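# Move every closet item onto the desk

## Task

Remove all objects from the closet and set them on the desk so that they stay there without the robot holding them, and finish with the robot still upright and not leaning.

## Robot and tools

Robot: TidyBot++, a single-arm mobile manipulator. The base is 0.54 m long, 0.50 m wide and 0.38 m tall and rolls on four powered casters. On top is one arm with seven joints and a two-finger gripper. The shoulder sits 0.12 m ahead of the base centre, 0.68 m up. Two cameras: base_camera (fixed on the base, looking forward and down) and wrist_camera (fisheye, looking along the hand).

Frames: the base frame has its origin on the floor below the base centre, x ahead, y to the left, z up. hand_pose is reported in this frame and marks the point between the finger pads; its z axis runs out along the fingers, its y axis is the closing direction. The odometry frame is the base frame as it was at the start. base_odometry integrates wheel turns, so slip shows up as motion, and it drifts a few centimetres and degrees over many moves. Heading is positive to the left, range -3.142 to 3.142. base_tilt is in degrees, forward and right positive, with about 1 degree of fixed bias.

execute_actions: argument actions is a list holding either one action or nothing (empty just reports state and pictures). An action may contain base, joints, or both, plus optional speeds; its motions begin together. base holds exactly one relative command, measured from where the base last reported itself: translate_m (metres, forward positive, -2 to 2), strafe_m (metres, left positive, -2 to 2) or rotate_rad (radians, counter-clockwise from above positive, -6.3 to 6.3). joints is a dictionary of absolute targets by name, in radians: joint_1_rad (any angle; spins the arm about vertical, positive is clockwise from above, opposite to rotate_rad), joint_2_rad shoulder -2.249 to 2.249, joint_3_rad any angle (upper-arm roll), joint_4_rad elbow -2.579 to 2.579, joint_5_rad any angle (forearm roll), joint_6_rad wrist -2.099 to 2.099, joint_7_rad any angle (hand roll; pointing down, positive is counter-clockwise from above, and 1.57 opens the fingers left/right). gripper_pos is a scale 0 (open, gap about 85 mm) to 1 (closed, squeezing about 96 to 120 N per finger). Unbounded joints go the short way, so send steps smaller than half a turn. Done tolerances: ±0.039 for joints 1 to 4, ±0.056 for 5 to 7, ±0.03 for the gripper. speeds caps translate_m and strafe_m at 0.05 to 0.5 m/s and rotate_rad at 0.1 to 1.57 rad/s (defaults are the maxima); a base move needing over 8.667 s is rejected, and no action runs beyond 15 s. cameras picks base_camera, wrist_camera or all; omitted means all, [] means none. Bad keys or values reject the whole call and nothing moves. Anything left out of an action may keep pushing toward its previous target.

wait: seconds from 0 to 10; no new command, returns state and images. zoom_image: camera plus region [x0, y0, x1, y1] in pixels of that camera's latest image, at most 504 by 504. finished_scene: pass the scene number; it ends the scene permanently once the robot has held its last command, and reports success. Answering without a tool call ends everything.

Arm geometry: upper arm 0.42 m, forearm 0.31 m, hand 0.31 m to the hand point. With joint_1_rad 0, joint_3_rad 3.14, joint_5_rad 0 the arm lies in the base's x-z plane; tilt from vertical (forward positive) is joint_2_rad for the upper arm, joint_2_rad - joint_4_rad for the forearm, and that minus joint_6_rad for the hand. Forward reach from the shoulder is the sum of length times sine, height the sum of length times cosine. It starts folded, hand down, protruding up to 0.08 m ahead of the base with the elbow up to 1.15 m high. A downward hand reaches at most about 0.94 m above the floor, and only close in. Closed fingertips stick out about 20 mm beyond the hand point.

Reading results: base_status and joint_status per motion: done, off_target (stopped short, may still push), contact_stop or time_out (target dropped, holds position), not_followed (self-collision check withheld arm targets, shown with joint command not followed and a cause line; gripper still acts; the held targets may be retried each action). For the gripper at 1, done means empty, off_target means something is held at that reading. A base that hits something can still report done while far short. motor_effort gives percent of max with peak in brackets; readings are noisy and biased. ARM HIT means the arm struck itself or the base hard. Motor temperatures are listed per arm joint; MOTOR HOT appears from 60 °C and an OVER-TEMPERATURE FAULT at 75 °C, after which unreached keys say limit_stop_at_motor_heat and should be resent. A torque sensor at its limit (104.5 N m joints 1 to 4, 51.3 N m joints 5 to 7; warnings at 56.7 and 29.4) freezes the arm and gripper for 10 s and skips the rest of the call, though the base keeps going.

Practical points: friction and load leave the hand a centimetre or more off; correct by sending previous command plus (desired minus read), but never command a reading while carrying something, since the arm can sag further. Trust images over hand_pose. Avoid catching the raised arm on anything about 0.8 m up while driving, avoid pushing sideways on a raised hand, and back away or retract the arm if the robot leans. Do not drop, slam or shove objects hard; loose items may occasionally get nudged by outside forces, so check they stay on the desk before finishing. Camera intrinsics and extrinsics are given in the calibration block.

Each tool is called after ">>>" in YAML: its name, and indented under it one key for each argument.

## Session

>>> execute_actions:
  actions:
    - {"joints":{"joint_4_rad":-2.07,"joint_6_rad":0.22,"gripper_pos":1}}

Scene clock: 1.70 s.
Motor temperatures (°C, as the motors report them): [33 28 27 30 31 40 38]
base_odometry: x=+0.000 y=+0.000 heading=+0.000 (m, m, rad; odometry frame)
base_tilt: forward=-0.8 right=-0.4 (deg)
base_status: not commanded
joint_positions: joint_1_rad=-0.008 joint_2_rad=-0.395 joint_3_rad=+3.111 joint_4_rad=-2.082 joint_5_rad=+0.053 joint_6_rad=+0.190 joint_7_rad=+1.590 gripper_pos=+0.999
joint_status: all done
motor_effort: joint_1_rad=+0(0) joint_2_rad=-7(8) joint_3_rad=+0(1) joint_4_rad=+23(23) joint_5_rad=+1(1) joint_6_rad=+8(8) joint_7_rad=+1(1) (%)
hand_pose: x=+0.5787 y=+0.0257 z=+1.0567 quat_wxyz=(+0.013, +0.679, +0.045, +0.733) (m; base frame)
pictures: base_camera, wrist_camera
camera_calibration (this result's frames):
wrist_camera: T_world_to_cam=[[0.0429653, -0.995921, 0.0793459, -0.0842276], [0.0783006, -0.0758182, -0.994043, 1.06488], [0.996004, 0.0489221, 0.0747237, -0.523663], [0, 0, 0, 1]] pos_world=[0.441808, 0.022472, 1.10435]
Images, in order (width x height): base_camera 644x364, wrist_camera 644x476.

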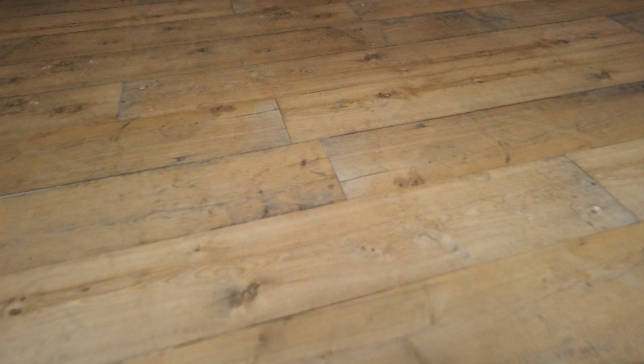

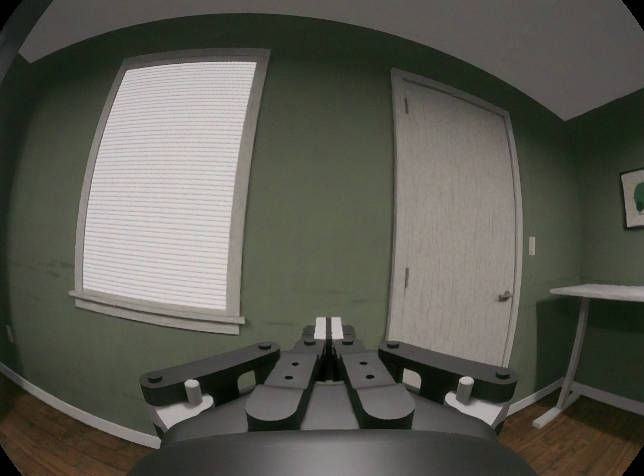

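>>> execute_actions:
  actions:
    - {"base":{"rotate_rad":1.83},"joints":{"joint_1_rad":0.04,"joint_2_rad":-0.315,"joint_5_rad":-0.03,"joint_7_rad":1.54}}

Scene clock: 4.33 s.
Motor temperatures (°C, as the motors report them): [33 28 27 30 31 40 38]
base_odometry: x=+0.000 y=+0.000 heading=+1.830 (m, m, rad; odometry frame)
base_tilt: forward=-0.8 right=-0.4 (deg)
base_status: done
joint_positions: joint_1_rad=+0.029 joint_2_rad=-0.313 joint_3_rad=+3.111 joint_4_rad=-2.082 joint_5_rad=+0.009 joint_6_rad=+0.190 joint_7_rad=+1.564 gripper_pos=+0.999
joint_status: all done
motor_effort: joint_1_rad=+0(2) joint_2_rad=-11(13) joint_3_rad=+0(2) joint_4_rad=+23(23) joint_5_rad=+1(1) joint_6_rad=+8(8) joint_7_rad=+1(1) (%)
hand_pose: x=+0.6086 y=+0.0053 z=+1.0176 quat_wxyz=(+0.003, +0.710, +0.005, +0.704) (m; base frame)
pictures: base_camera, wrist_camera
camera_calibration (this result's frames):
wrist_camera: T_world_to_cam=[[0.00367058, -0.999962, 0.00791214, -0.0061568], [-0.00706508, -0.00793793, -0.999944, 1.07982], [0.999968, 0.00361447, -0.00709395, -0.468476], [0, 0, 0, 1]] pos_world=[0.476112, 0.00410822, 1.07648]
Images, in order (width x height): base_camera 644x364, wrist_camera 644x476.

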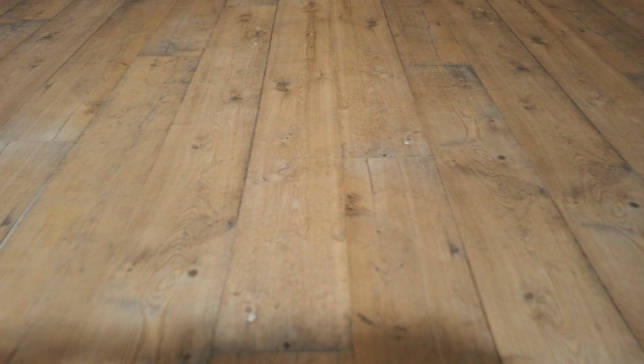

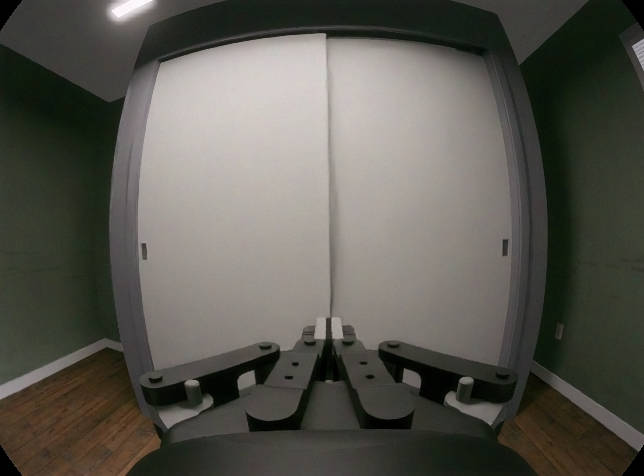

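>>> execute_actions:
  actions:
    - {"base":{"strafe_m":0.8}}
  cameras: ["wrist_camera"]

>>> execute_actions:
  actions:
    - {"base":{"translate_m":0.65}}

Scene clock: 7.40 s.
Motor temperatures (°C, as the motors report them): [33 28 27 30 31 40 38]
base_odometry: x=-0.773 y=-0.206 heading=+1.830 (m, m, rad; odometry frame)
base_tilt: forward=-0.7 right=-0.4 (deg)
base_status: done
joint_positions: joint_1_rad=+0.029 joint_2_rad=-0.313 joint_3_rad=+3.111 joint_4_rad=-2.082 joint_5_rad=+0.009 joint_6_rad=+0.190 joint_7_rad=+1.564 gripper_pos=+0.999
joint_status: not commanded
motor_effort: joint_1_rad=+0(2) joint_2_rad=-11(11) joint_3_rad=+0(3) joint_4_rad=+22(23) joint_5_rad=+1(1) joint_6_rad=+8(8) joint_7_rad=+1(1) (%)
hand_pose: x=+0.6086 y=+0.0052 z=+1.0176 quat_wxyz=(+0.004, +0.710, +0.005, +0.704) (m; base frame)
pictures: wrist_camera
camera_calibration (this result's frames):
wrist_camera: T_world_to_cam=[[0.00356729, -0.999962, 0.00791227, -0.00614467], [-0.00706562, -0.00793733, -0.999944, 1.07982], [0.999969, 0.00351119, -0.00709367, -0.468476], [0, 0, 0, 1]] pos_world=[0.476113, 0.00407132, 1.07648]
Images, in order (width x height): wrist_camera 644x476.

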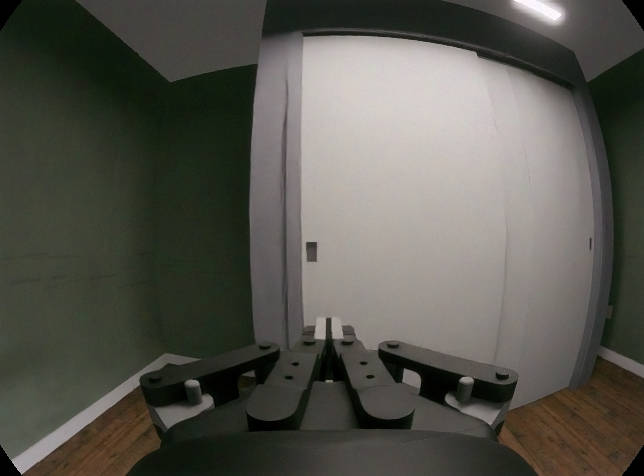

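Scene clock: 10.07 s.
Motor temperatures (°C, as the motors report them): [33 28 27 30 31 40 38]
base_odometry: x=-0.940 y=+0.422 heading=+1.831 (m, m, rad; odometry frame)
base_tilt: forward=-0.7 right=-0.4 (deg)
base_status: done
joint_positions: joint_1_rad=+0.029 joint_2_rad=-0.313 joint_3_rad=+3.111 joint_4_rad=-2.082 joint_5_rad=+0.009 joint_6_rad=+0.190 joint_7_rad=+1.564 gripper_pos=+0.999
joint_status: not commanded
motor_effort: joint_1_rad=+0(1) joint_2_rad=-11(14) joint_3_rad=+0(1) joint_4_rad=+22(23) joint_5_rad=+1(1) joint_6_rad=+8(8) joint_7_rad=+1(1) (%)
hand_pose: x=+0.6087 y=+0.0052 z=+1.0175 quat_wxyz=(+0.004, +0.710, +0.005, +0.704) (m; base frame)
pictures: base_camera, wrist_camera
camera_calibration (this result's frames):
wrist_camera: T_world_to_cam=[[0.00356959, -0.999962, 0.007903, -0.00613872], [-0.00733529, -0.00792902, -0.999942, 1.07985], [0.999967, 0.00351141, -0.00736331, -0.468299], [0, 0, 0, 1]] pos_world=[0.476227, 0.00406803, 1.07638]
Images, in order (width x height): base_camera 644x364, wrist_camera 644x476.

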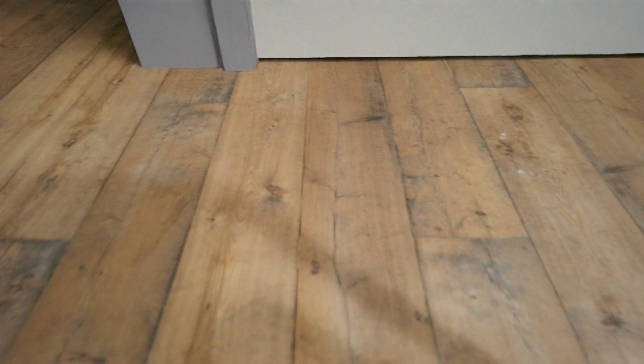

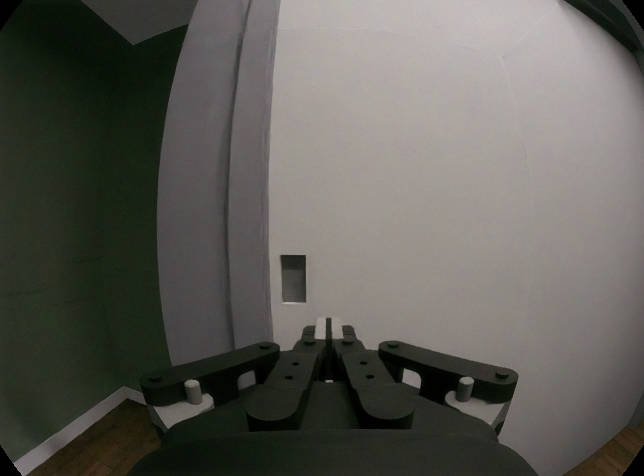

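>>> execute_actions:
  actions:
    - {"base":{"strafe_m":0.055},"joints":{"joint_4_rad":-2.13}}
  cameras: []

>>> execute_actions:
  actions:
    - {"base":{"translate_m":0.24}}

Scene clock: 11.30 s.
Motor temperatures (°C, as the motors report them): [33 28 27 30 31 40 38]
base_odometry: x=-0.994 y=+0.408 heading=+1.830 (m, m, rad; odometry frame)
base_tilt: forward=-0.8 right=-0.4 (deg)
base_status: done
joint_positions: joint_1_rad=+0.029 joint_2_rad=-0.313 joint_3_rad=+3.111 joint_4_rad=-2.116 joint_5_rad=+0.009 joint_6_rad=+0.190 joint_7_rad=+1.564 gripper_pos=+0.999
joint_status: all done
motor_effort: joint_1_rad=+0(2) joint_2_rad=-10(12) joint_3_rad=+0(2) joint_4_rad=+23(22) joint_5_rad=+1(1) joint_6_rad=+7(8) joint_7_rad=+1(1) (%)
hand_pose: x=+0.6062 y=+0.0050 z=+0.9965 quat_wxyz=(+0.004, +0.722, +0.005, +0.692) (m; base frame)
pictures: none
No camera images: the call's "cameras" was empty. Leave "cameras" out to get every camera's image.

Scene clock: 13.07 s.
Motor temperatures (°C, as the motors report them): [33 28 27 30 31 40 38]
base_odometry: x=-1.055 y=+0.640 heading=+1.831 (m, m, rad; odometry frame)
base_tilt: forward=-0.7 right=-0.4 (deg)
base_status: done
joint_positions: joint_1_rad=+0.029 joint_2_rad=-0.309 joint_3_rad=+3.111 joint_4_rad=-2.116 joint_5_rad=+0.009 joint_6_rad=+0.190 joint_7_rad=+1.564 gripper_pos=+0.999
joint_status: not commanded
motor_effort: joint_1_rad=+0(1) joint_2_rad=-10(14) joint_3_rad=+0(1) joint_4_rad=+22(24) joint_5_rad=+1(1) joint_6_rad=+8(8) joint_7_rad=+1(1) (%)
hand_pose: x=+0.6073 y=+0.0049 z=+0.9947 quat_wxyz=(+0.004, +0.723, +0.005, +0.691) (m; base frame)
pictures: base_camera, wrist_camera
camera_calibration (this result's frames):
wrist_camera: T_world_to_cam=[[0.00340462, -0.999965, 0.0076898, -0.00593719], [-0.0450185, -0.00783532, -0.998955, 1.07889], [0.99898, 0.00305488, -0.0450436, -0.42894], [0, 0, 0, 1]] pos_world=[0.477092, 0.00382678, 1.05848]
Images, in order (width x height): base_camera 644x364, wrist_camera 644x476.

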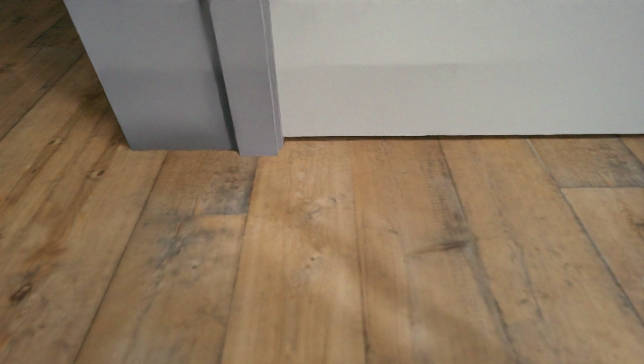

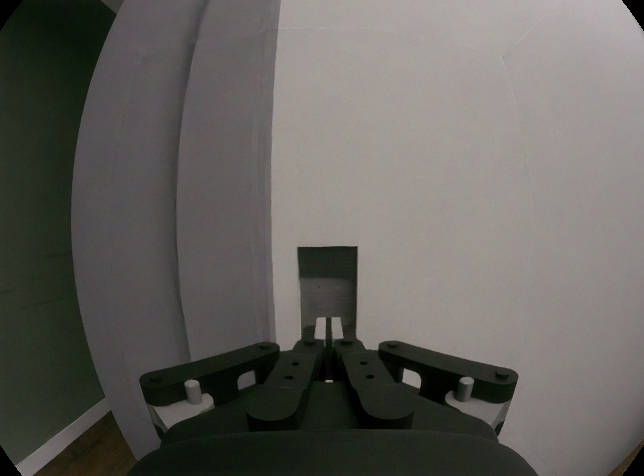

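>>> execute_actions:
  actions:
    - {"base":{"translate_m":0.065},"speeds":{"translate_m":0.05}}

>>> execute_actions:
  actions:
    - {"base":{"strafe_m":-0.4},"speeds":{"strafe_m":0.1}}

Scene clock: 15.00 s.
Motor temperatures (°C, as the motors report them): [33 28 27 30 31 40 38]
base_odometry: x=-1.072 y=+0.703 heading=+1.831 (m, m, rad; odometry frame)
base_tilt: forward=-0.8 right=-0.4 (deg)
base_status: done
joint_positions: joint_1_rad=+0.029 joint_2_rad=-0.363 joint_3_rad=+3.111 joint_4_rad=-2.154 joint_5_rad=+0.009 joint_6_rad=+0.190 joint_7_rad=+1.564 gripper_pos=+0.999
joint_status: not commanded
motor_effort: joint_1_rad=-1(1) joint_2_rad=+0(12) joint_3_rad=+0(1) joint_4_rad=+28(32) joint_5_rad=+1(1) joint_6_rad=+10(11) joint_7_rad=+1(2) (%)
hand_pose: x=+0.5873 y=+0.0052 z=+0.9969 quat_wxyz=(+0.004, +0.718, +0.005, +0.696) (m; base frame)
pictures: base_camera, wrist_camera
camera_calibration (this result's frames):
wrist_camera: T_world_to_cam=[[0.00288265, -0.999952, 0.0093135, -0.00694312], [-0.0292841, -0.00939396, -0.999527, 1.07158], [0.999567, 0.00260854, -0.0293098, -0.424899], [0, 0, 0, 1]] pos_world=[0.456115, 0.00423194, 1.05868]
Images, in order (width x height): base_camera 644x364, wrist_camera 644x476.

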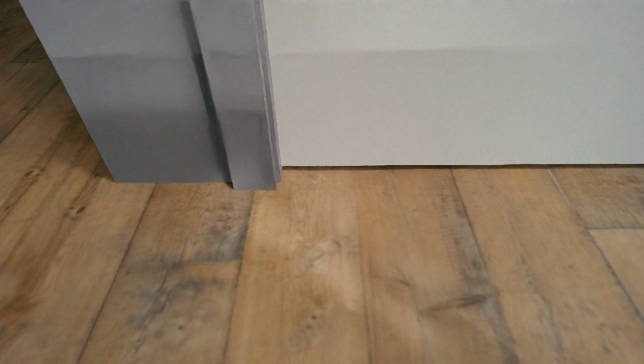

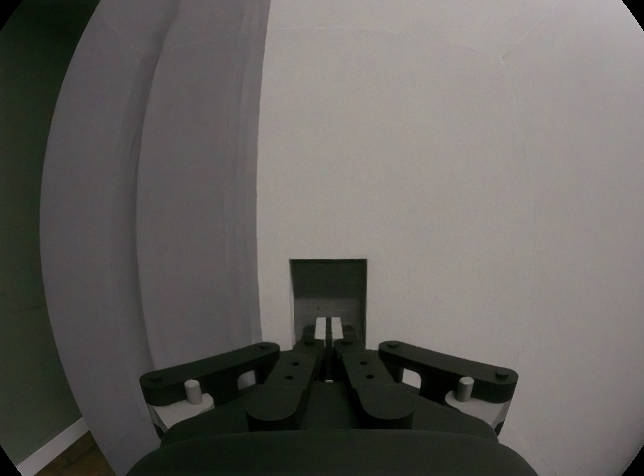

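Scene clock: 19.57 s.
Motor temperatures (°C, as the motors report them): [33 28 27 30 31 40 38]
base_odometry: x=-0.686 y=+0.806 heading=+1.831 (m, m, rad; odometry frame)
base_tilt: forward=-0.8 right=-0.4 (deg)
base_status: done
joint_positions: joint_1_rad=+0.004 joint_2_rad=-0.395 joint_3_rad=+3.072 joint_4_rad=-2.178 joint_5_rad=+0.009 joint_6_rad=+0.190 joint_7_rad=+1.564 gripper_pos=+0.999
joint_status: not commanded
motor_effort: joint_1_rad=+4(12) joint_2_rad=+9(10) joint_3_rad=+6(13) joint_4_rad=+36(37) joint_5_rad=+0(1) joint_6_rad=+14(14) joint_7_rad=+2(1) (%)
hand_pose: x=+0.5737 y=+0.0378 z=+0.9965 quat_wxyz=(-0.011, +0.714, +0.032, +0.699) (m; base frame)
pictures: base_camera, wrist_camera
camera_calibration (this result's frames):
wrist_camera: T_world_to_cam=[[0.063373, -0.997677, 0.0249943, -0.0247498], [-0.0200072, -0.0263096, -0.999454, 1.06627], [0.997789, 0.0628383, -0.0216281, -0.420272], [0, 0, 0, 1]] pos_world=[0.442245, 0.02977, 1.05722]
Images, in order (width x height): base_camera 644x364, wrist_camera 644x476.

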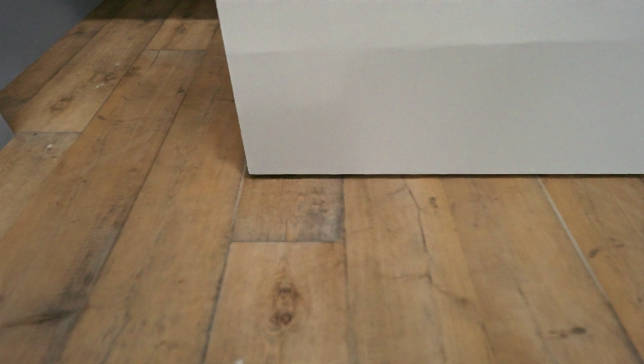

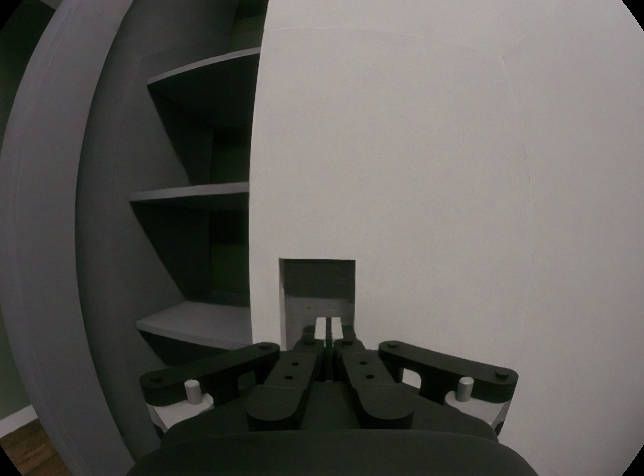

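>>> execute_actions:
  actions:
    - {"base":{"strafe_m":-0.46},"speeds":{"strafe_m":0.1},"joints":{"joint_2_rad":-0.39,"joint_4_rad":-2.175}}
  cameras: ["base_camera"]

>>> execute_actions:
  actions:
    - {"base":{"translate_m":-0.06}}
  cameras: []

>>> execute_actions:
  actions:
    - {"base":{"strafe_m":0.48},"joints":{"joint_6_rad":-0.1,"gripper_pos":0}}

Scene clock: 24.93 s.
Motor temperatures (°C, as the motors report them): [34 28 27 30 31 40 38]
base_odometry: x=-0.241 y=+0.924 heading=+1.831 (m, m, rad; odometry frame)
base_tilt: forward=-0.8 right=-0.4 (deg)
base_status: done
joint_positions: joint_1_rad=-0.013 joint_2_rad=-0.444 joint_3_rad=+3.053 joint_4_rad=-2.213 joint_5_rad=+0.009 joint_6_rad=+0.190 joint_7_rad=+1.564 gripper_pos=+0.999
joint_status: joint_2_rad off_target (ended at -0.444, target -0.390); the others done
motor_effort: joint_1_rad=+10(18) joint_2_rad=+2(9) joint_3_rad=+12(20) joint_4_rad=+26(35) joint_5_rad=-1(2) joint_6_rad=+9(14) joint_7_rad=+1(1) (%)
hand_pose: x=+0.5541 y=+0.0542 z=+0.9963 quat_wxyz=(-0.019, +0.709, +0.047, +0.704) (m; base frame)
pictures: base_camera
Images, in order (width x height): base_camera 644x364.

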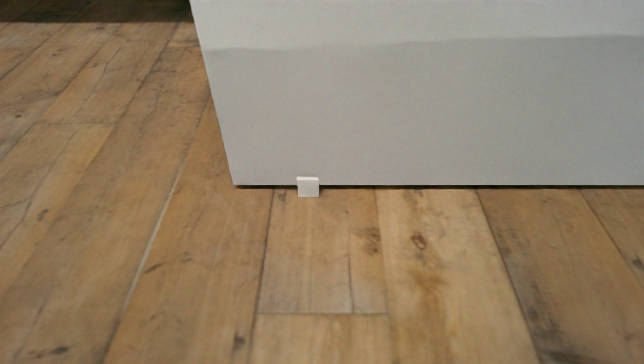

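Scene clock: 26.00 s.
Motor temperatures (°C, as the motors report them): [34 28 27 30 31 40 38]
base_odometry: x=-0.226 y=+0.866 heading=+1.831 (m, m, rad; odometry frame)
base_tilt: forward=-0.8 right=-0.4 (deg)
base_status: done
joint_positions: joint_1_rad=+0.027 joint_2_rad=-0.392 joint_3_rad=+3.097 joint_4_rad=-2.186 joint_5_rad=+0.009 joint_6_rad=+0.190 joint_7_rad=+1.564 gripper_pos=+0.999
joint_status: not commanded
on_its_own: joint_2_rad moved +0.052 to your old target -0.390
motor_effort: joint_1_rad=-1(10) joint_2_rad=-7(10) joint_3_rad=+0(12) joint_4_rad=+22(28) joint_5_rad=+1(1) joint_6_rad=+7(11) joint_7_rad=+1(1) (%)
hand_pose: x=+0.5754 y=+0.0135 z=+0.9905 quat_wxyz=(+0.001, +0.719, +0.012, +0.695) (m; base frame)
pictures: none
No camera images: the call's "cameras" was empty. Leave "cameras" out to get every camera's image.

Scene clock: 28.33 s.
Motor temperatures (°C, as the motors report them): [34 28 27 30 31 40 38]
base_odometry: x=-0.689 y=+0.742 heading=+1.832 (m, m, rad; odometry frame)
base_tilt: forward=-0.7 right=-0.4 (deg)
base_status: done
joint_positions: joint_1_rad=+0.027 joint_2_rad=-0.389 joint_3_rad=+3.097 joint_4_rad=-2.184 joint_5_rad=+0.009 joint_6_rad=-0.079 joint_7_rad=+1.564 gripper_pos=+0.000
joint_status: all done
motor_effort: joint_1_rad=+0(1) joint_2_rad=-7(9) joint_3_rad=+1(2) joint_4_rad=+22(24) joint_5_rad=+1(1) joint_6_rad=+7(10) joint_7_rad=+2(1) (%)
hand_pose: x=+0.5624 y=+0.0111 z=+0.9081 quat_wxyz=(+0.004, +0.806, +0.011, +0.592) (m; base frame)
pictures: base_camera, wrist_camera
camera_calibration (this result's frames):
wrist_camera: T_world_to_cam=[[0.0140683, -0.999788, 0.0150355, -0.0116822], [-0.297393, -0.0185402, -0.954575, 1.09226], [0.954652, 0.00895777, -0.29759, -0.133832], [0, 0, 0, 1]] pos_world=[0.452757, 0.00976982, 1.00299]
Images, in order (width x height): base_camera 644x364, wrist_camera 644x476.

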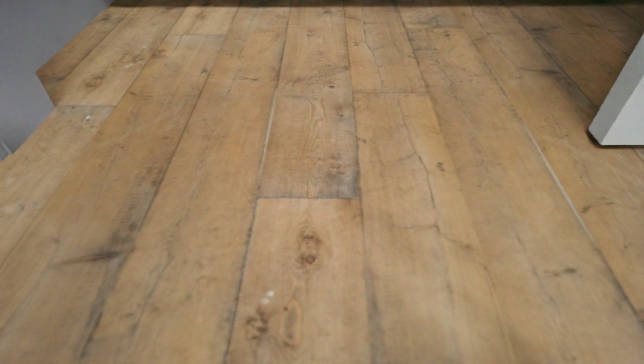

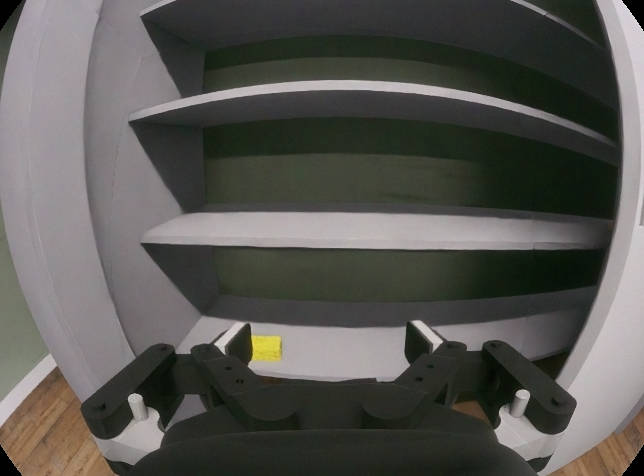

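>>> execute_actions:
  actions:
    - {"base":{"strafe_m":0.12},"joints":{"joint_2_rad":0.78,"joint_4_rad":-1.95,"joint_6_rad":0.86,"joint_3_rad":3.13}}
  cameras: ["wrist_camera"]

Scene clock: 30.90 s.
Motor temperatures (°C, as the motors report them): [34 28 27 30 31 40 38]
base_odometry: x=-0.805 y=+0.711 heading=+1.832 (m, m, rad; odometry frame)
base_tilt: forward=-0.7 right=-0.4 (deg)
base_status: done
joint_positions: joint_1_rad=+0.027 joint_2_rad=+0.776 joint_3_rad=+3.104 joint_4_rad=-1.975 joint_5_rad=+0.009 joint_6_rad=+0.819 joint_7_rad=+1.564 gripper_pos=+0.000
joint_status: all done
motor_effort: joint_1_rad=+0(1) joint_2_rad=-36(38) joint_3_rad=-1(2) joint_4_rad=+10(23) joint_5_rad=+1(1) joint_6_rad=+7(7) joint_7_rad=+1(1) (%)
hand_pose: x=+0.8244 y=+0.0056 z=+0.5823 quat_wxyz=(-0.013, +0.822, -0.006, +0.569) (m; base frame)
pictures: wrist_camera
camera_calibration (this result's frames):
wrist_camera: T_world_to_cam=[[0.00539334, -0.99943, -0.0333128, 0.0193614], [-0.352016, 0.0292835, -0.935536, 0.892634], [0.935978, 0.0167723, -0.351658, -0.433982], [0, 0, 0, 1]] pos_world=[0.720315, 0.000489817, 0.683123]
Images, in order (width x height): wrist_camera 644x476.

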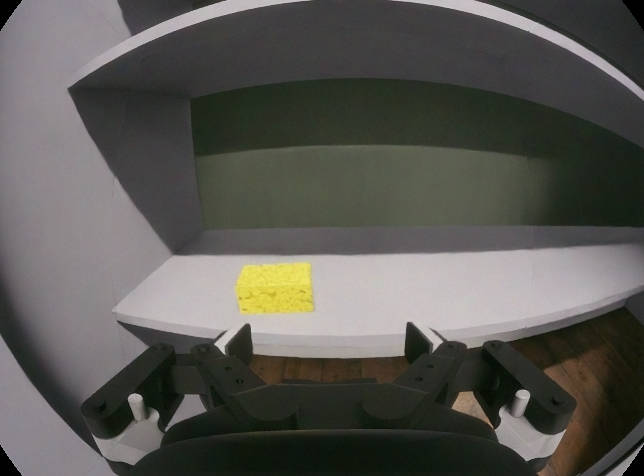

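>>> execute_actions:
  actions:
    - {"base":{"strafe_m":-0.025},"joints":{"joint_2_rad":0.93,"joint_6_rad":0.95}}
  cameras: ["wrist_camera"]

>>> execute_actions:
  actions:
    - {"base":{"translate_m":0.17},"speeds":{"translate_m":0.08}}
  cameras: ["wrist_camera"]

Scene clock: 32.33 s.
Motor temperatures (°C, as the motors report them): [34 28 27 30 31 40 38]
base_odometry: x=-0.781 y=+0.718 heading=+1.832 (m, m, rad; odometry frame)
base_tilt: forward=-0.7 right=-0.3 (deg)
base_status: done
joint_positions: joint_1_rad=+0.040 joint_2_rad=+0.933 joint_3_rad=+3.114 joint_4_rad=-1.971 joint_5_rad=+0.009 joint_6_rad=+0.909 joint_7_rad=+1.564 gripper_pos=+0.000
joint_status: all done
motor_effort: joint_1_rad=+0(4) joint_2_rad=-38(41) joint_3_rad=-1(3) joint_4_rad=+9(11) joint_5_rad=+1(2) joint_6_rad=+8(8) joint_7_rad=+1(1) (%)
hand_pose: x=+0.8147 y=-0.0083 z=+0.4993 quat_wxyz=(-0.006, +0.840, -0.014, +0.543) (m; base frame)
pictures: wrist_camera
camera_calibration (this result's frames):
wrist_camera: T_world_to_cam=[[-0.0171963, -0.999384, -0.0305791, 0.0197712], [-0.409378, 0.0349401, -0.911696, 0.846945], [0.912203, -0.00315942, -0.409727, -0.405655], [0, 0, 0, 1]] pos_world=[0.7171, -0.011115, 0.606553]
Images, in order (width x height): wrist_camera 644x476.

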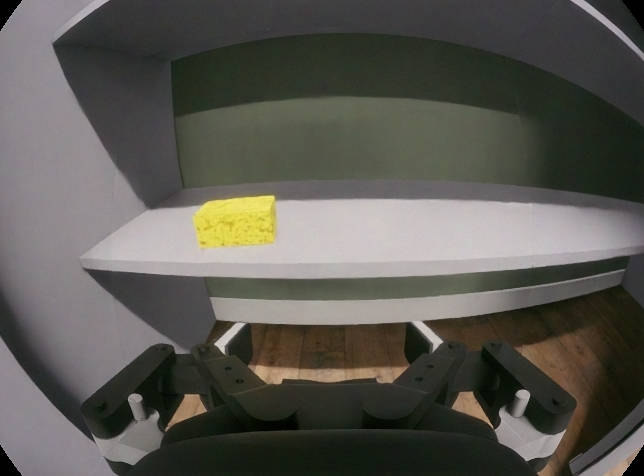

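Scene clock: 35.00 s.
Motor temperatures (°C, as the motors report them): [34 28 27 30 31 40 38]
base_odometry: x=-0.825 y=+0.882 heading=+1.832 (m, m, rad; odometry frame)
base_tilt: forward=-0.7 right=-0.4 (deg)
base_status: done
joint_positions: joint_1_rad=+0.040 joint_2_rad=+0.933 joint_3_rad=+3.114 joint_4_rad=-1.968 joint_5_rad=+0.009 joint_6_rad=+0.910 joint_7_rad=+1.564 gripper_pos=+0.000
joint_status: not commanded
motor_effort: joint_1_rad=+0(2) joint_2_rad=-37(39) joint_3_rad=-2(2) joint_4_rad=+9(10) joint_5_rad=+1(1) joint_6_rad=+7(7) joint_7_rad=+1(1) (%)
hand_pose: x=+0.8160 y=-0.0084 z=+0.5006 quat_wxyz=(-0.006, +0.839, -0.014, +0.544) (m; base frame)
pictures: wrist_camera
camera_calibration (this result's frames):
wrist_camera: T_world_to_cam=[[-0.0171623, -0.999385, -0.0305656, 0.0197423], [-0.405976, 0.034902, -0.913217, 0.846622], [0.913723, -0.00326401, -0.406325, -0.409238], [0, 0, 0, 1]] pos_world=[0.717977, -0.0111544, 0.607469]
Images, in order (width x height): wrist_camera 644x476.

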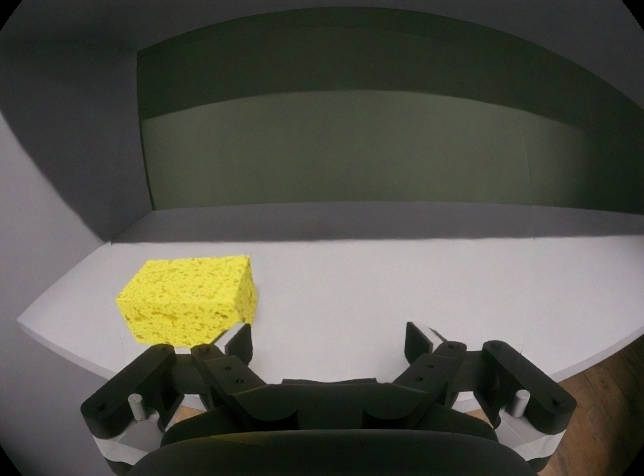

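>>> execute_actions:
  actions:
    - {"base":{"strafe_m":0.025}}
  cameras: ["wrist_camera"]

>>> execute_actions:
  actions:
    - {"base":{"translate_m":0.1},"speeds":{"translate_m":0.06}}

Scene clock: 35.93 s.
Motor temperatures (°C, as the motors report them): [34 28 27 30 31 40 38]
base_odometry: x=-0.849 y=+0.876 heading=+1.832 (m, m, rad; odometry frame)
base_tilt: forward=-0.8 right=-0.4 (deg)
base_status: done
joint_positions: joint_1_rad=+0.035 joint_2_rad=+0.933 joint_3_rad=+3.114 joint_4_rad=-1.968 joint_5_rad=+0.009 joint_6_rad=+0.910 joint_7_rad=+1.564 gripper_pos=+0.000
joint_status: not commanded
motor_effort: joint_1_rad=+0(5) joint_2_rad=-39(38) joint_3_rad=-1(3) joint_4_rad=+9(9) joint_5_rad=+1(2) joint_6_rad=+7(8) joint_7_rad=+2(1) (%)
hand_pose: x=+0.8160 y=-0.0057 z=+0.5006 quat_wxyz=(-0.007, +0.839, -0.013, +0.544) (m; base frame)
pictures: wrist_camera
camera_calibration (this result's frames):
wrist_camera: T_world_to_cam=[[-0.0132875, -0.999458, -0.030127, 0.0190489], [-0.406065, 0.032927, -0.913251, 0.846625], [0.913748, 0.0000987091, -0.406282, -0.409285], [0, 0, 0, 1]] pos_world=[0.718021, -0.00879785, 0.60747]
Images, in order (width x height): wrist_camera 644x476.

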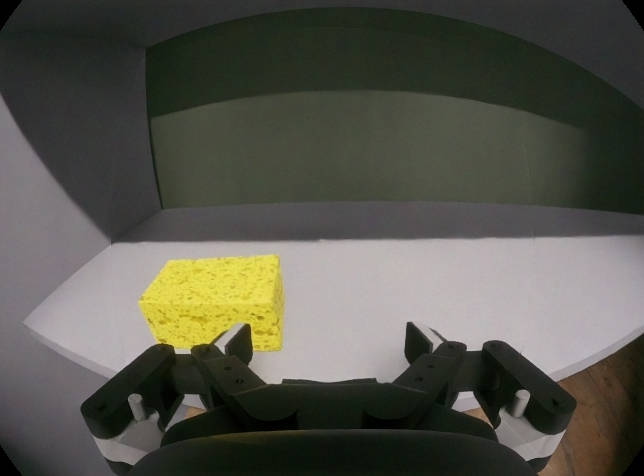

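Scene clock: 38.10 s.
Motor temperatures (°C, as the motors report them): [34 28 27 30 31 40 38]
base_odometry: x=-0.875 y=+0.972 heading=+1.833 (m, m, rad; odometry frame)
base_tilt: forward=-0.7 right=-0.4 (deg)
base_status: done
joint_positions: joint_1_rad=+0.035 joint_2_rad=+0.933 joint_3_rad=+3.114 joint_4_rad=-1.967 joint_5_rad=+0.009 joint_6_rad=+0.911 joint_7_rad=+1.564 gripper_pos=+0.000
joint_status: not commanded
motor_effort: joint_1_rad=+0(1) joint_2_rad=-37(40) joint_3_rad=-1(2) joint_4_rad=+8(10) joint_5_rad=+1(1) joint_6_rad=+7(8) joint_7_rad=+1(1) (%)
hand_pose: x=+0.8166 y=-0.0057 z=+0.5016 quat_wxyz=(-0.007, +0.838, -0.013, +0.545) (m; base frame)
pictures: base_camera, wrist_camera
camera_calibration (this result's frames):
wrist_camera: T_world_to_cam=[[-0.0132553, -0.999459, -0.0301149, 0.0190284], [-0.403832, 0.032903, -0.914241, 0.846427], [0.914737, 0.0000428433, -0.404049, -0.411396], [0, 0, 0, 1]] pos_world=[0.718385, -0.00881428, 0.608187]
Images, in order (width x height): base_camera 644x364, wrist_camera 644x476.

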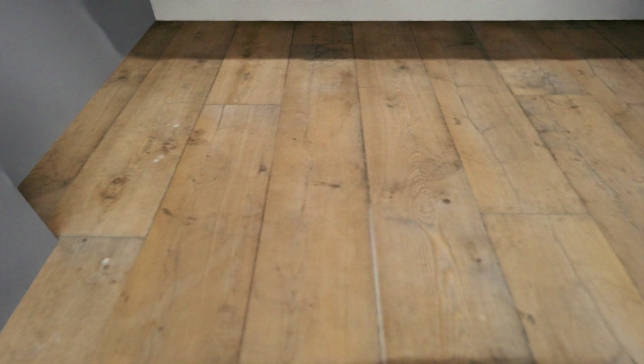

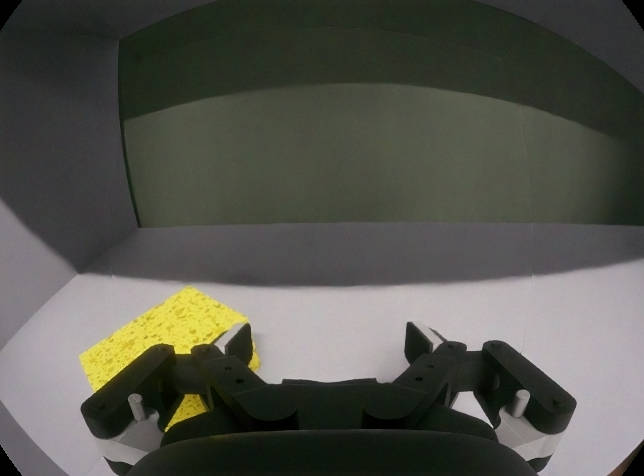

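Push left to square it, then back off.

>>> execute_actions:
  actions:
    - {"base":{"strafe_m":0.035},"speeds":{"strafe_m":0.05}}
  cameras: []

>>> execute_actions:
  actions:
    - {"base":{"translate_m":-0.14},"speeds":{"translate_m":0.1}}
  cameras: []

>>> execute_actions:
  actions:
    - {"base":{"strafe_m":0.09}}
  cameras: ["wrist_camera"]

Scene clock: 39.50 s.
Motor temperatures (°C, as the motors report them): [34 28 27 30 31 40 38]
base_odometry: x=-0.909 y=+0.963 heading=+1.832 (m, m, rad; odometry frame)
base_tilt: forward=-0.7 right=-0.4 (deg)
base_status: done
joint_positions: joint_1_rad=+0.036 joint_2_rad=+0.933 joint_3_rad=+3.115 joint_4_rad=-1.967 joint_5_rad=+0.009 joint_6_rad=+0.911 joint_7_rad=+1.564 gripper_pos=+0.000
joint_status: not commanded
motor_effort: joint_1_rad=+0(4) joint_2_rad=-38(38) joint_3_rad=-1(3) joint_4_rad=+9(9) joint_5_rad=+1(2) joint_6_rad=+6(7) joint_7_rad=+1(1) (%)
hand_pose: x=+0.8166 y=-0.0064 z=+0.5016 quat_wxyz=(-0.007, +0.838, -0.013, +0.545) (m; base frame)
pictures: none
No camera images: the call's "cameras" was empty. Leave "cameras" out to get every camera's image.

Scene clock: 41.47 s.
Motor temperatures (°C, as the motors report them): [34 28 27 30 31 40 38]
base_odometry: x=-0.873 y=+0.828 heading=+1.832 (m, m, rad; odometry frame)
base_tilt: forward=-0.8 right=-0.4 (deg)
base_status: done
joint_positions: joint_1_rad=+0.036 joint_2_rad=+0.933 joint_3_rad=+3.115 joint_4_rad=-1.966 joint_5_rad=+0.009 joint_6_rad=+0.912 joint_7_rad=+1.564 gripper_pos=+0.000
joint_status: not commanded
motor_effort: joint_1_rad=+0(2) joint_2_rad=-37(39) joint_3_rad=-1(2) joint_4_rad=+8(9) joint_5_rad=+1(1) joint_6_rad=+7(7) joint_7_rad=+1(1) (%)
hand_pose: x=+0.8172 y=-0.0065 z=+0.5021 quat_wxyz=(-0.007, +0.838, -0.013, +0.546) (m; base frame)
pictures: none
No camera images: the call's "cameras" was empty. Leave "cameras" out to get every camera's image.

Scene clock: 42.70 s.
Motor temperatures (°C, as the motors report them): [34 28 27 30 31 40 38]
base_odometry: x=-0.960 y=+0.805 heading=+1.833 (m, m, rad; odometry frame)
base_tilt: forward=-0.7 right=-0.4 (deg)
base_status: done
joint_positions: joint_1_rad=+0.032 joint_2_rad=+0.933 joint_3_rad=+3.115 joint_4_rad=-1.966 joint_5_rad=+0.008 joint_6_rad=+0.912 joint_7_rad=+1.564 gripper_pos=+0.000
joint_status: not commanded
motor_effort: joint_1_rad=-1(5) joint_2_rad=-37(39) joint_3_rad=-1(3) joint_4_rad=+9(9) joint_5_rad=+1(2) joint_6_rad=+7(7) joint_7_rad=+1(1) (%)
hand_pose: x=+0.8172 y=-0.0040 z=+0.5021 quat_wxyz=(-0.008, +0.838, -0.011, +0.546) (m; base frame)
pictures: wrist_camera
camera_calibration (this result's frames):
wrist_camera: T_world_to_cam=[[-0.0107475, -0.999505, -0.0295542, 0.0184391], [-0.40242, 0.0313802, -0.914917, 0.846286], [0.915392, 0.00206013, -0.402559, -0.412995], [0, 0, 0, 1]] pos_world=[0.718814, -0.00727578, 0.608572]
Images, in order (width x height): wrist_camera 644x476.

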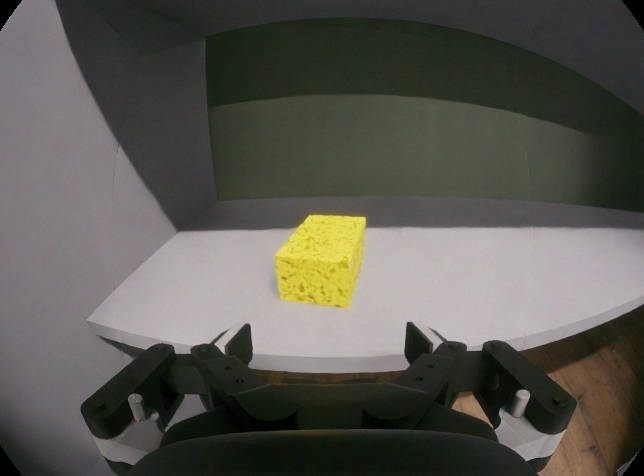

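>>> execute_actions:
  actions:
    - {"base":{"translate_m":0.12},"speeds":{"translate_m":0.07},"joints":{"joint_1_rad":0.012}}
  cameras: ["wrist_camera"]

>>> execute_actions:
  actions:
    - {"joints":{"gripper_pos":1}}
  cameras: []

>>> execute_actions:
  actions:
    - {"joints":{"joint_2_rad":0.87}}
  cameras: []

>>> execute_actions:
  actions:
    - {"base":{"translate_m":-0.42}}
  cameras: []

>>> execute_actions:
  actions:
    - {"base":{"rotate_rad":-0.4},"joints":{"joint_2_rad":0.3,"joint_4_rad":-0.8,"joint_6_rad":-0.8}}
  cameras: ["wrist_camera"]

Scene clock: 45.17 s.
Motor temperatures (°C, as the motors report them): [34 28 27 30 31 40 38]
base_odometry: x=-0.991 y=+0.920 heading=+1.833 (m, m, rad; odometry frame)
base_tilt: forward=-0.7 right=-0.4 (deg)
base_status: done
joint_positions: joint_1_rad=+0.023 joint_2_rad=+0.932 joint_3_rad=+3.115 joint_4_rad=-1.965 joint_5_rad=+0.008 joint_6_rad=+0.912 joint_7_rad=+1.564 gripper_pos=+0.000
joint_status: all done
motor_effort: joint_1_rad=+0(2) joint_2_rad=-38(38) joint_3_rad=-1(2) joint_4_rad=+9(10) joint_5_rad=+1(2) joint_6_rad=+7(8) joint_7_rad=+1(1) (%)
hand_pose: x=+0.8175 y=+0.0022 z=+0.5024 quat_wxyz=(-0.010, +0.837, -0.008, +0.546) (m; base frame)
pictures: wrist_camera
camera_calibration (this result's frames):
wrist_camera: T_world_to_cam=[[-0.00186113, -0.999562, -0.0295517, 0.0173772], [-0.402034, 0.0278062, -0.915203, 0.84626], [0.915623, 0.0101775, -0.401909, -0.413665], [0, 0, 0, 1]] pos_world=[0.719019, -0.00195168, 0.608757]
Images, in order (width x height): wrist_camera 644x476.

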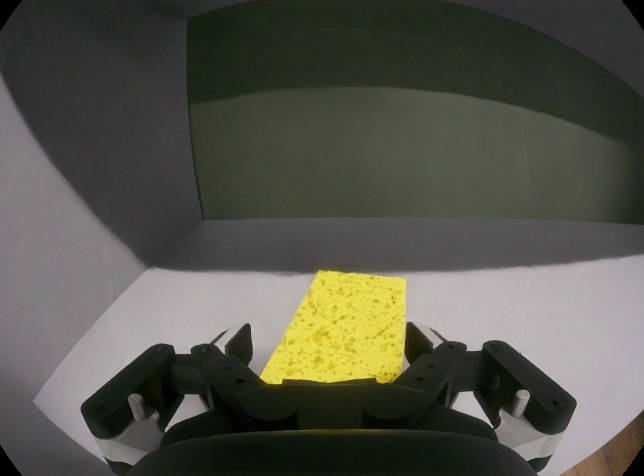

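Scene clock: 46.27 s.
Motor temperatures (°C, as the motors report them): [34 28 27 30 31 40 38]
base_odometry: x=-0.991 y=+0.920 heading=+1.833 (m, m, rad; odometry frame)
base_tilt: forward=-0.7 right=-0.4 (deg)
base_status: not commanded
joint_positions: joint_1_rad=+0.023 joint_2_rad=+0.931 joint_3_rad=+3.115 joint_4_rad=-1.965 joint_5_rad=+0.008 joint_6_rad=+0.915 joint_7_rad=+1.564 gripper_pos=+0.366
joint_status: gripper_pos off_target (ended at +0.366, target +1.000)
motor_effort: joint_1_rad=+0(1) joint_2_rad=-37(38) joint_3_rad=-2(1) joint_4_rad=+9(9) joint_5_rad=+1(1) joint_6_rad=+7(7) joint_7_rad=+1(1) (%)
hand_pose: x=+0.8182 y=+0.0022 z=+0.5044 quat_wxyz=(-0.010, +0.836, -0.008, +0.548) (m; base frame)
pictures: none
No camera images: the call's "cameras" was empty. Leave "cameras" out to get every camera's image.

Scene clock: 47.13 s.
Motor temperatures (°C, as the motors report them): [34 28 27 30 31 40 38]
base_odometry: x=-0.991 y=+0.920 heading=+1.833 (m, m, rad; odometry frame)
base_tilt: forward=-0.8 right=-0.4 (deg)
base_status: not commanded
joint_positions: joint_1_rad=+0.023 joint_2_rad=+0.872 joint_3_rad=+3.115 joint_4_rad=-1.965 joint_5_rad=+0.008 joint_6_rad=+0.915 joint_7_rad=+1.564 gripper_pos=+0.366
joint_status: all done
motor_effort: joint_1_rad=+0(0) joint_2_rad=-38(39) joint_3_rad=-1(2) joint_4_rad=+10(11) joint_5_rad=+1(1) joint_6_rad=+8(8) joint_7_rad=+1(2) (%)
hand_pose: x=+0.8273 y=+0.0019 z=+0.5455 quat_wxyz=(-0.010, +0.820, -0.007, +0.572) (m; base frame)
pictures: none
No camera images: the call's "cameras" was empty. Leave "cameras" out to get every camera's image.

Scene clock: 49.50 s.
Motor temperatures (°C, as the motors report them): [34 28 27 30 31 40 38]
base_odometry: x=-0.882 y=+0.515 heading=+1.833 (m, m, rad; odometry frame)
base_tilt: forward=-0.8 right=-0.4 (deg)
base_status: done
joint_positions: joint_1_rad=+0.022 joint_2_rad=+0.872 joint_3_rad=+3.115 joint_4_rad=-1.961 joint_5_rad=+0.008 joint_6_rad=+0.915 joint_7_rad=+1.564 gripper_pos=+0.366
joint_status: not commanded
motor_effort: joint_1_rad=+0(5) joint_2_rad=-37(39) joint_3_rad=-1(3) joint_4_rad=+10(13) joint_5_rad=+1(2) joint_6_rad=+7(7) joint_7_rad=+1(1) (%)
hand_pose: x=+0.8291 y=+0.0024 z=+0.5472 quat_wxyz=(-0.010, +0.819, -0.007, +0.574) (m; base frame)
pictures: none
No camera images: the call's "cameras" was empty. Leave "cameras" out to get every camera's image.

Scene clock: 52.20 s.
Motor temperatures (°C, as the motors report them): [34 28 27 30 31 40 38]
base_odometry: x=-0.882 y=+0.515 heading=+1.434 (m, m, rad; odometry frame)
base_tilt: forward=-0.8 right=-0.4 (deg)
base_status: done
joint_positions: joint_1_rad=+0.020 joint_2_rad=+0.298 joint_3_rad=+3.130 joint_4_rad=-0.816 joint_5_rad=+0.008 joint_6_rad=-0.761 joint_7_rad=+1.564 gripper_pos=+0.366
joint_status: all done
motor_effort: joint_1_rad=+0(7) joint_2_rad=-31(43) joint_3_rad=-1(5) joint_4_rad=+21(22) joint_5_rad=+1(0) joint_6_rad=+7(8) joint_7_rad=+1(1) (%)
hand_pose: x=+0.8216 y=-0.0079 z=+1.1296 quat_wxyz=(+0.003, +0.806, -0.006, +0.592) (m; base frame)
pictures: wrist_camera
camera_calibration (this result's frames):
wrist_camera: T_world_to_cam=[[-0.0136232, -0.999884, -0.00682788, 0.00986887], [-0.297964, 0.0105778, -0.954518, 1.38101], [0.95448, -0.0109691, -0.298074, -0.314664], [0, 0, 0, 1]] pos_world=[0.711965, -0.00819185, 1.22447]
Images, in order (width x height): wrist_camera 644x476.

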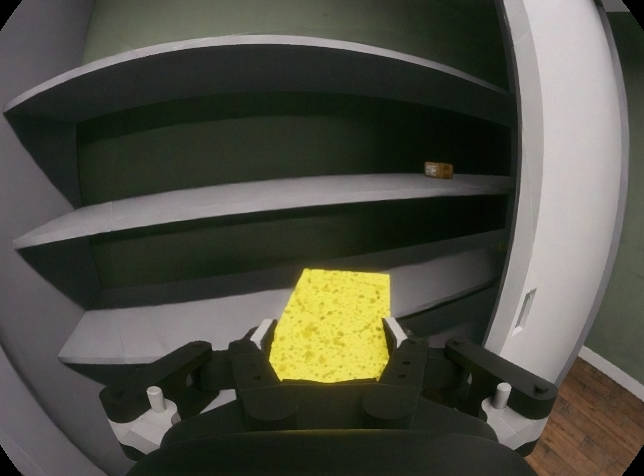

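>>> execute_actions:
  actions:
    - {"joints":{"joint_2_rad":-0.33,"joint_4_rad":-1.75,"joint_6_rad":-0.33}}
  cameras: []

>>> execute_actions:
  actions:
    - {"base":{"rotate_rad":-1.98}}
  cameras: []

>>> execute_actions:
  actions:
    - {"base":{"translate_m":1.9}}
  cameras: []

>>> execute_actions:
  actions:
    - {"base":{"rotate_rad":-0.79}}

Scene clock: 54.77 s.
Motor temperatures (°C, as the motors report them): [34 28 27 30 31 40 38]
base_odometry: x=-0.882 y=+0.515 heading=+1.434 (m, m, rad; odometry frame)
base_tilt: forward=-0.8 right=-0.4 (deg)
base_status: not commanded
joint_positions: joint_1_rad=+0.020 joint_2_rad=-0.320 joint_3_rad=+3.130 joint_4_rad=-1.730 joint_5_rad=+0.008 joint_6_rad=-0.372 joint_7_rad=+1.564 gripper_pos=+0.366
joint_status: all done
motor_effort: joint_1_rad=+0(0) joint_2_rad=-11(31) joint_3_rad=+0(1) joint_4_rad=+22(23) joint_5_rad=+1(1) joint_6_rad=+7(8) joint_7_rad=+1(1) (%)
hand_pose: x=+0.6013 y=-0.0022 z=+1.0659 quat_wxyz=(+0.006, +0.778, -0.003, +0.628) (m; base frame)
pictures: none
No camera images: the call's "cameras" was empty. Leave "cameras" out to get every camera's image.

Scene clock: 57.37 s.
Motor temperatures (°C, as the motors report them): [34 28 27 30 31 40 38]
base_odometry: x=-0.882 y=+0.515 heading=-0.545 (m, m, rad; odometry frame)
base_tilt: forward=-0.8 right=-0.4 (deg)
base_status: done
joint_positions: joint_1_rad=+0.020 joint_2_rad=-0.320 joint_3_rad=+3.130 joint_4_rad=-1.730 joint_5_rad=+0.008 joint_6_rad=-0.371 joint_7_rad=+1.564 gripper_pos=+0.366
joint_status: not commanded
motor_effort: joint_1_rad=+0(1) joint_2_rad=-11(12) joint_3_rad=+0(2) joint_4_rad=+23(23) joint_5_rad=+1(2) joint_6_rad=+8(8) joint_7_rad=+1(1) (%)
hand_pose: x=+0.6013 y=-0.0021 z=+1.0663 quat_wxyz=(+0.006, +0.778, -0.003, +0.629) (m; base frame)
pictures: none
No camera images: the call's "cameras" was empty. Leave "cameras" out to get every camera's image.

Scene clock: 62.53 s.
Motor temperatures (°C, as the motors report them): [34 28 27 30 31 40 38]
base_odometry: x=+0.741 y=-0.473 heading=-0.546 (m, m, rad; odometry frame)
base_tilt: forward=-0.7 right=-0.4 (deg)
base_status: done
joint_positions: joint_1_rad=+0.020 joint_2_rad=-0.326 joint_3_rad=+3.130 joint_4_rad=-1.732 joint_5_rad=+0.008 joint_6_rad=-0.368 joint_7_rad=+1.564 gripper_pos=+0.366
joint_status: not commanded
motor_effort: joint_1_rad=+0(1) joint_2_rad=-10(13) joint_3_rad=+0(1) joint_4_rad=+22(23) joint_5_rad=+1(1) joint_6_rad=+8(9) joint_7_rad=+2(1) (%)
hand_pose: x=+0.5991 y=-0.0021 z=+1.0695 quat_wxyz=(+0.006, +0.775, -0.003, +0.632) (m; base frame)
pictures: none
No camera images: the call's "cameras" was empty. Leave "cameras" out to get every camera's image.

Scene clock: 64.30 s.
Motor temperatures (°C, as the motors report them): [34 28 27 30 31 40 38]
base_odometry: x=+0.741 y=-0.473 heading=-1.335 (m, m, rad; odometry frame)
base_tilt: forward=-0.8 right=-0.4 (deg)
base_status: done
joint_positions: joint_1_rad=+0.020 joint_2_rad=-0.326 joint_3_rad=+3.130 joint_4_rad=-1.732 joint_5_rad=+0.008 joint_6_rad=-0.368 joint_7_rad=+1.564 gripper_pos=+0.366
joint_status: not commanded
motor_effort: joint_1_rad=-1(2) joint_2_rad=-10(12) joint_3_rad=+0(2) joint_4_rad=+23(23) joint_5_rad=+1(1) joint_6_rad=+8(8) joint_7_rad=+1(1) (%)
hand_pose: x=+0.5991 y=-0.0024 z=+1.0696 quat_wxyz=(+0.006, +0.775, -0.003, +0.632) (m; base frame)
pictures: base_camera, wrist_camera
camera_calibration (this result's frames):
wrist_camera: T_world_to_cam=[[-0.0108412, -0.999941, 0.000897734, 0.00192476], [-0.199889, 0.00128749, -0.979818, 1.22561], [0.979759, -0.0108018, -0.199891, -0.240236], [0, 0, 0, 1]] pos_world=[0.480379, -0.00224829, 1.15285]
Images, in order (width x height): base_camera 644x364, wrist_camera 644x476.

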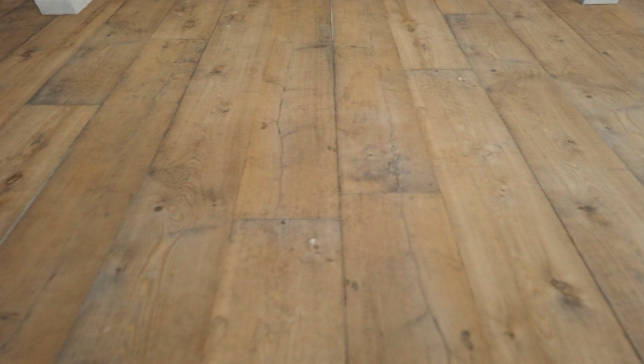

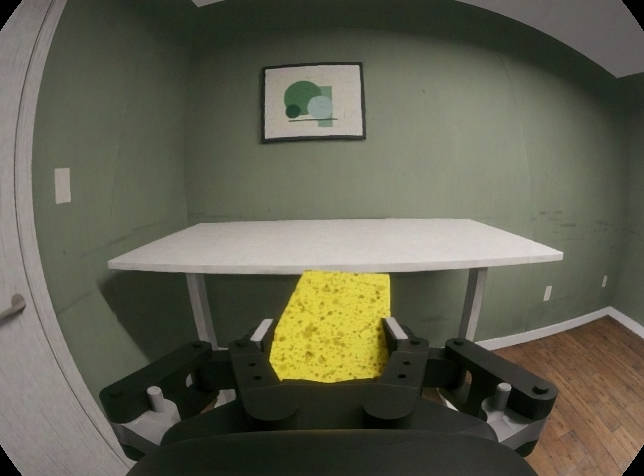

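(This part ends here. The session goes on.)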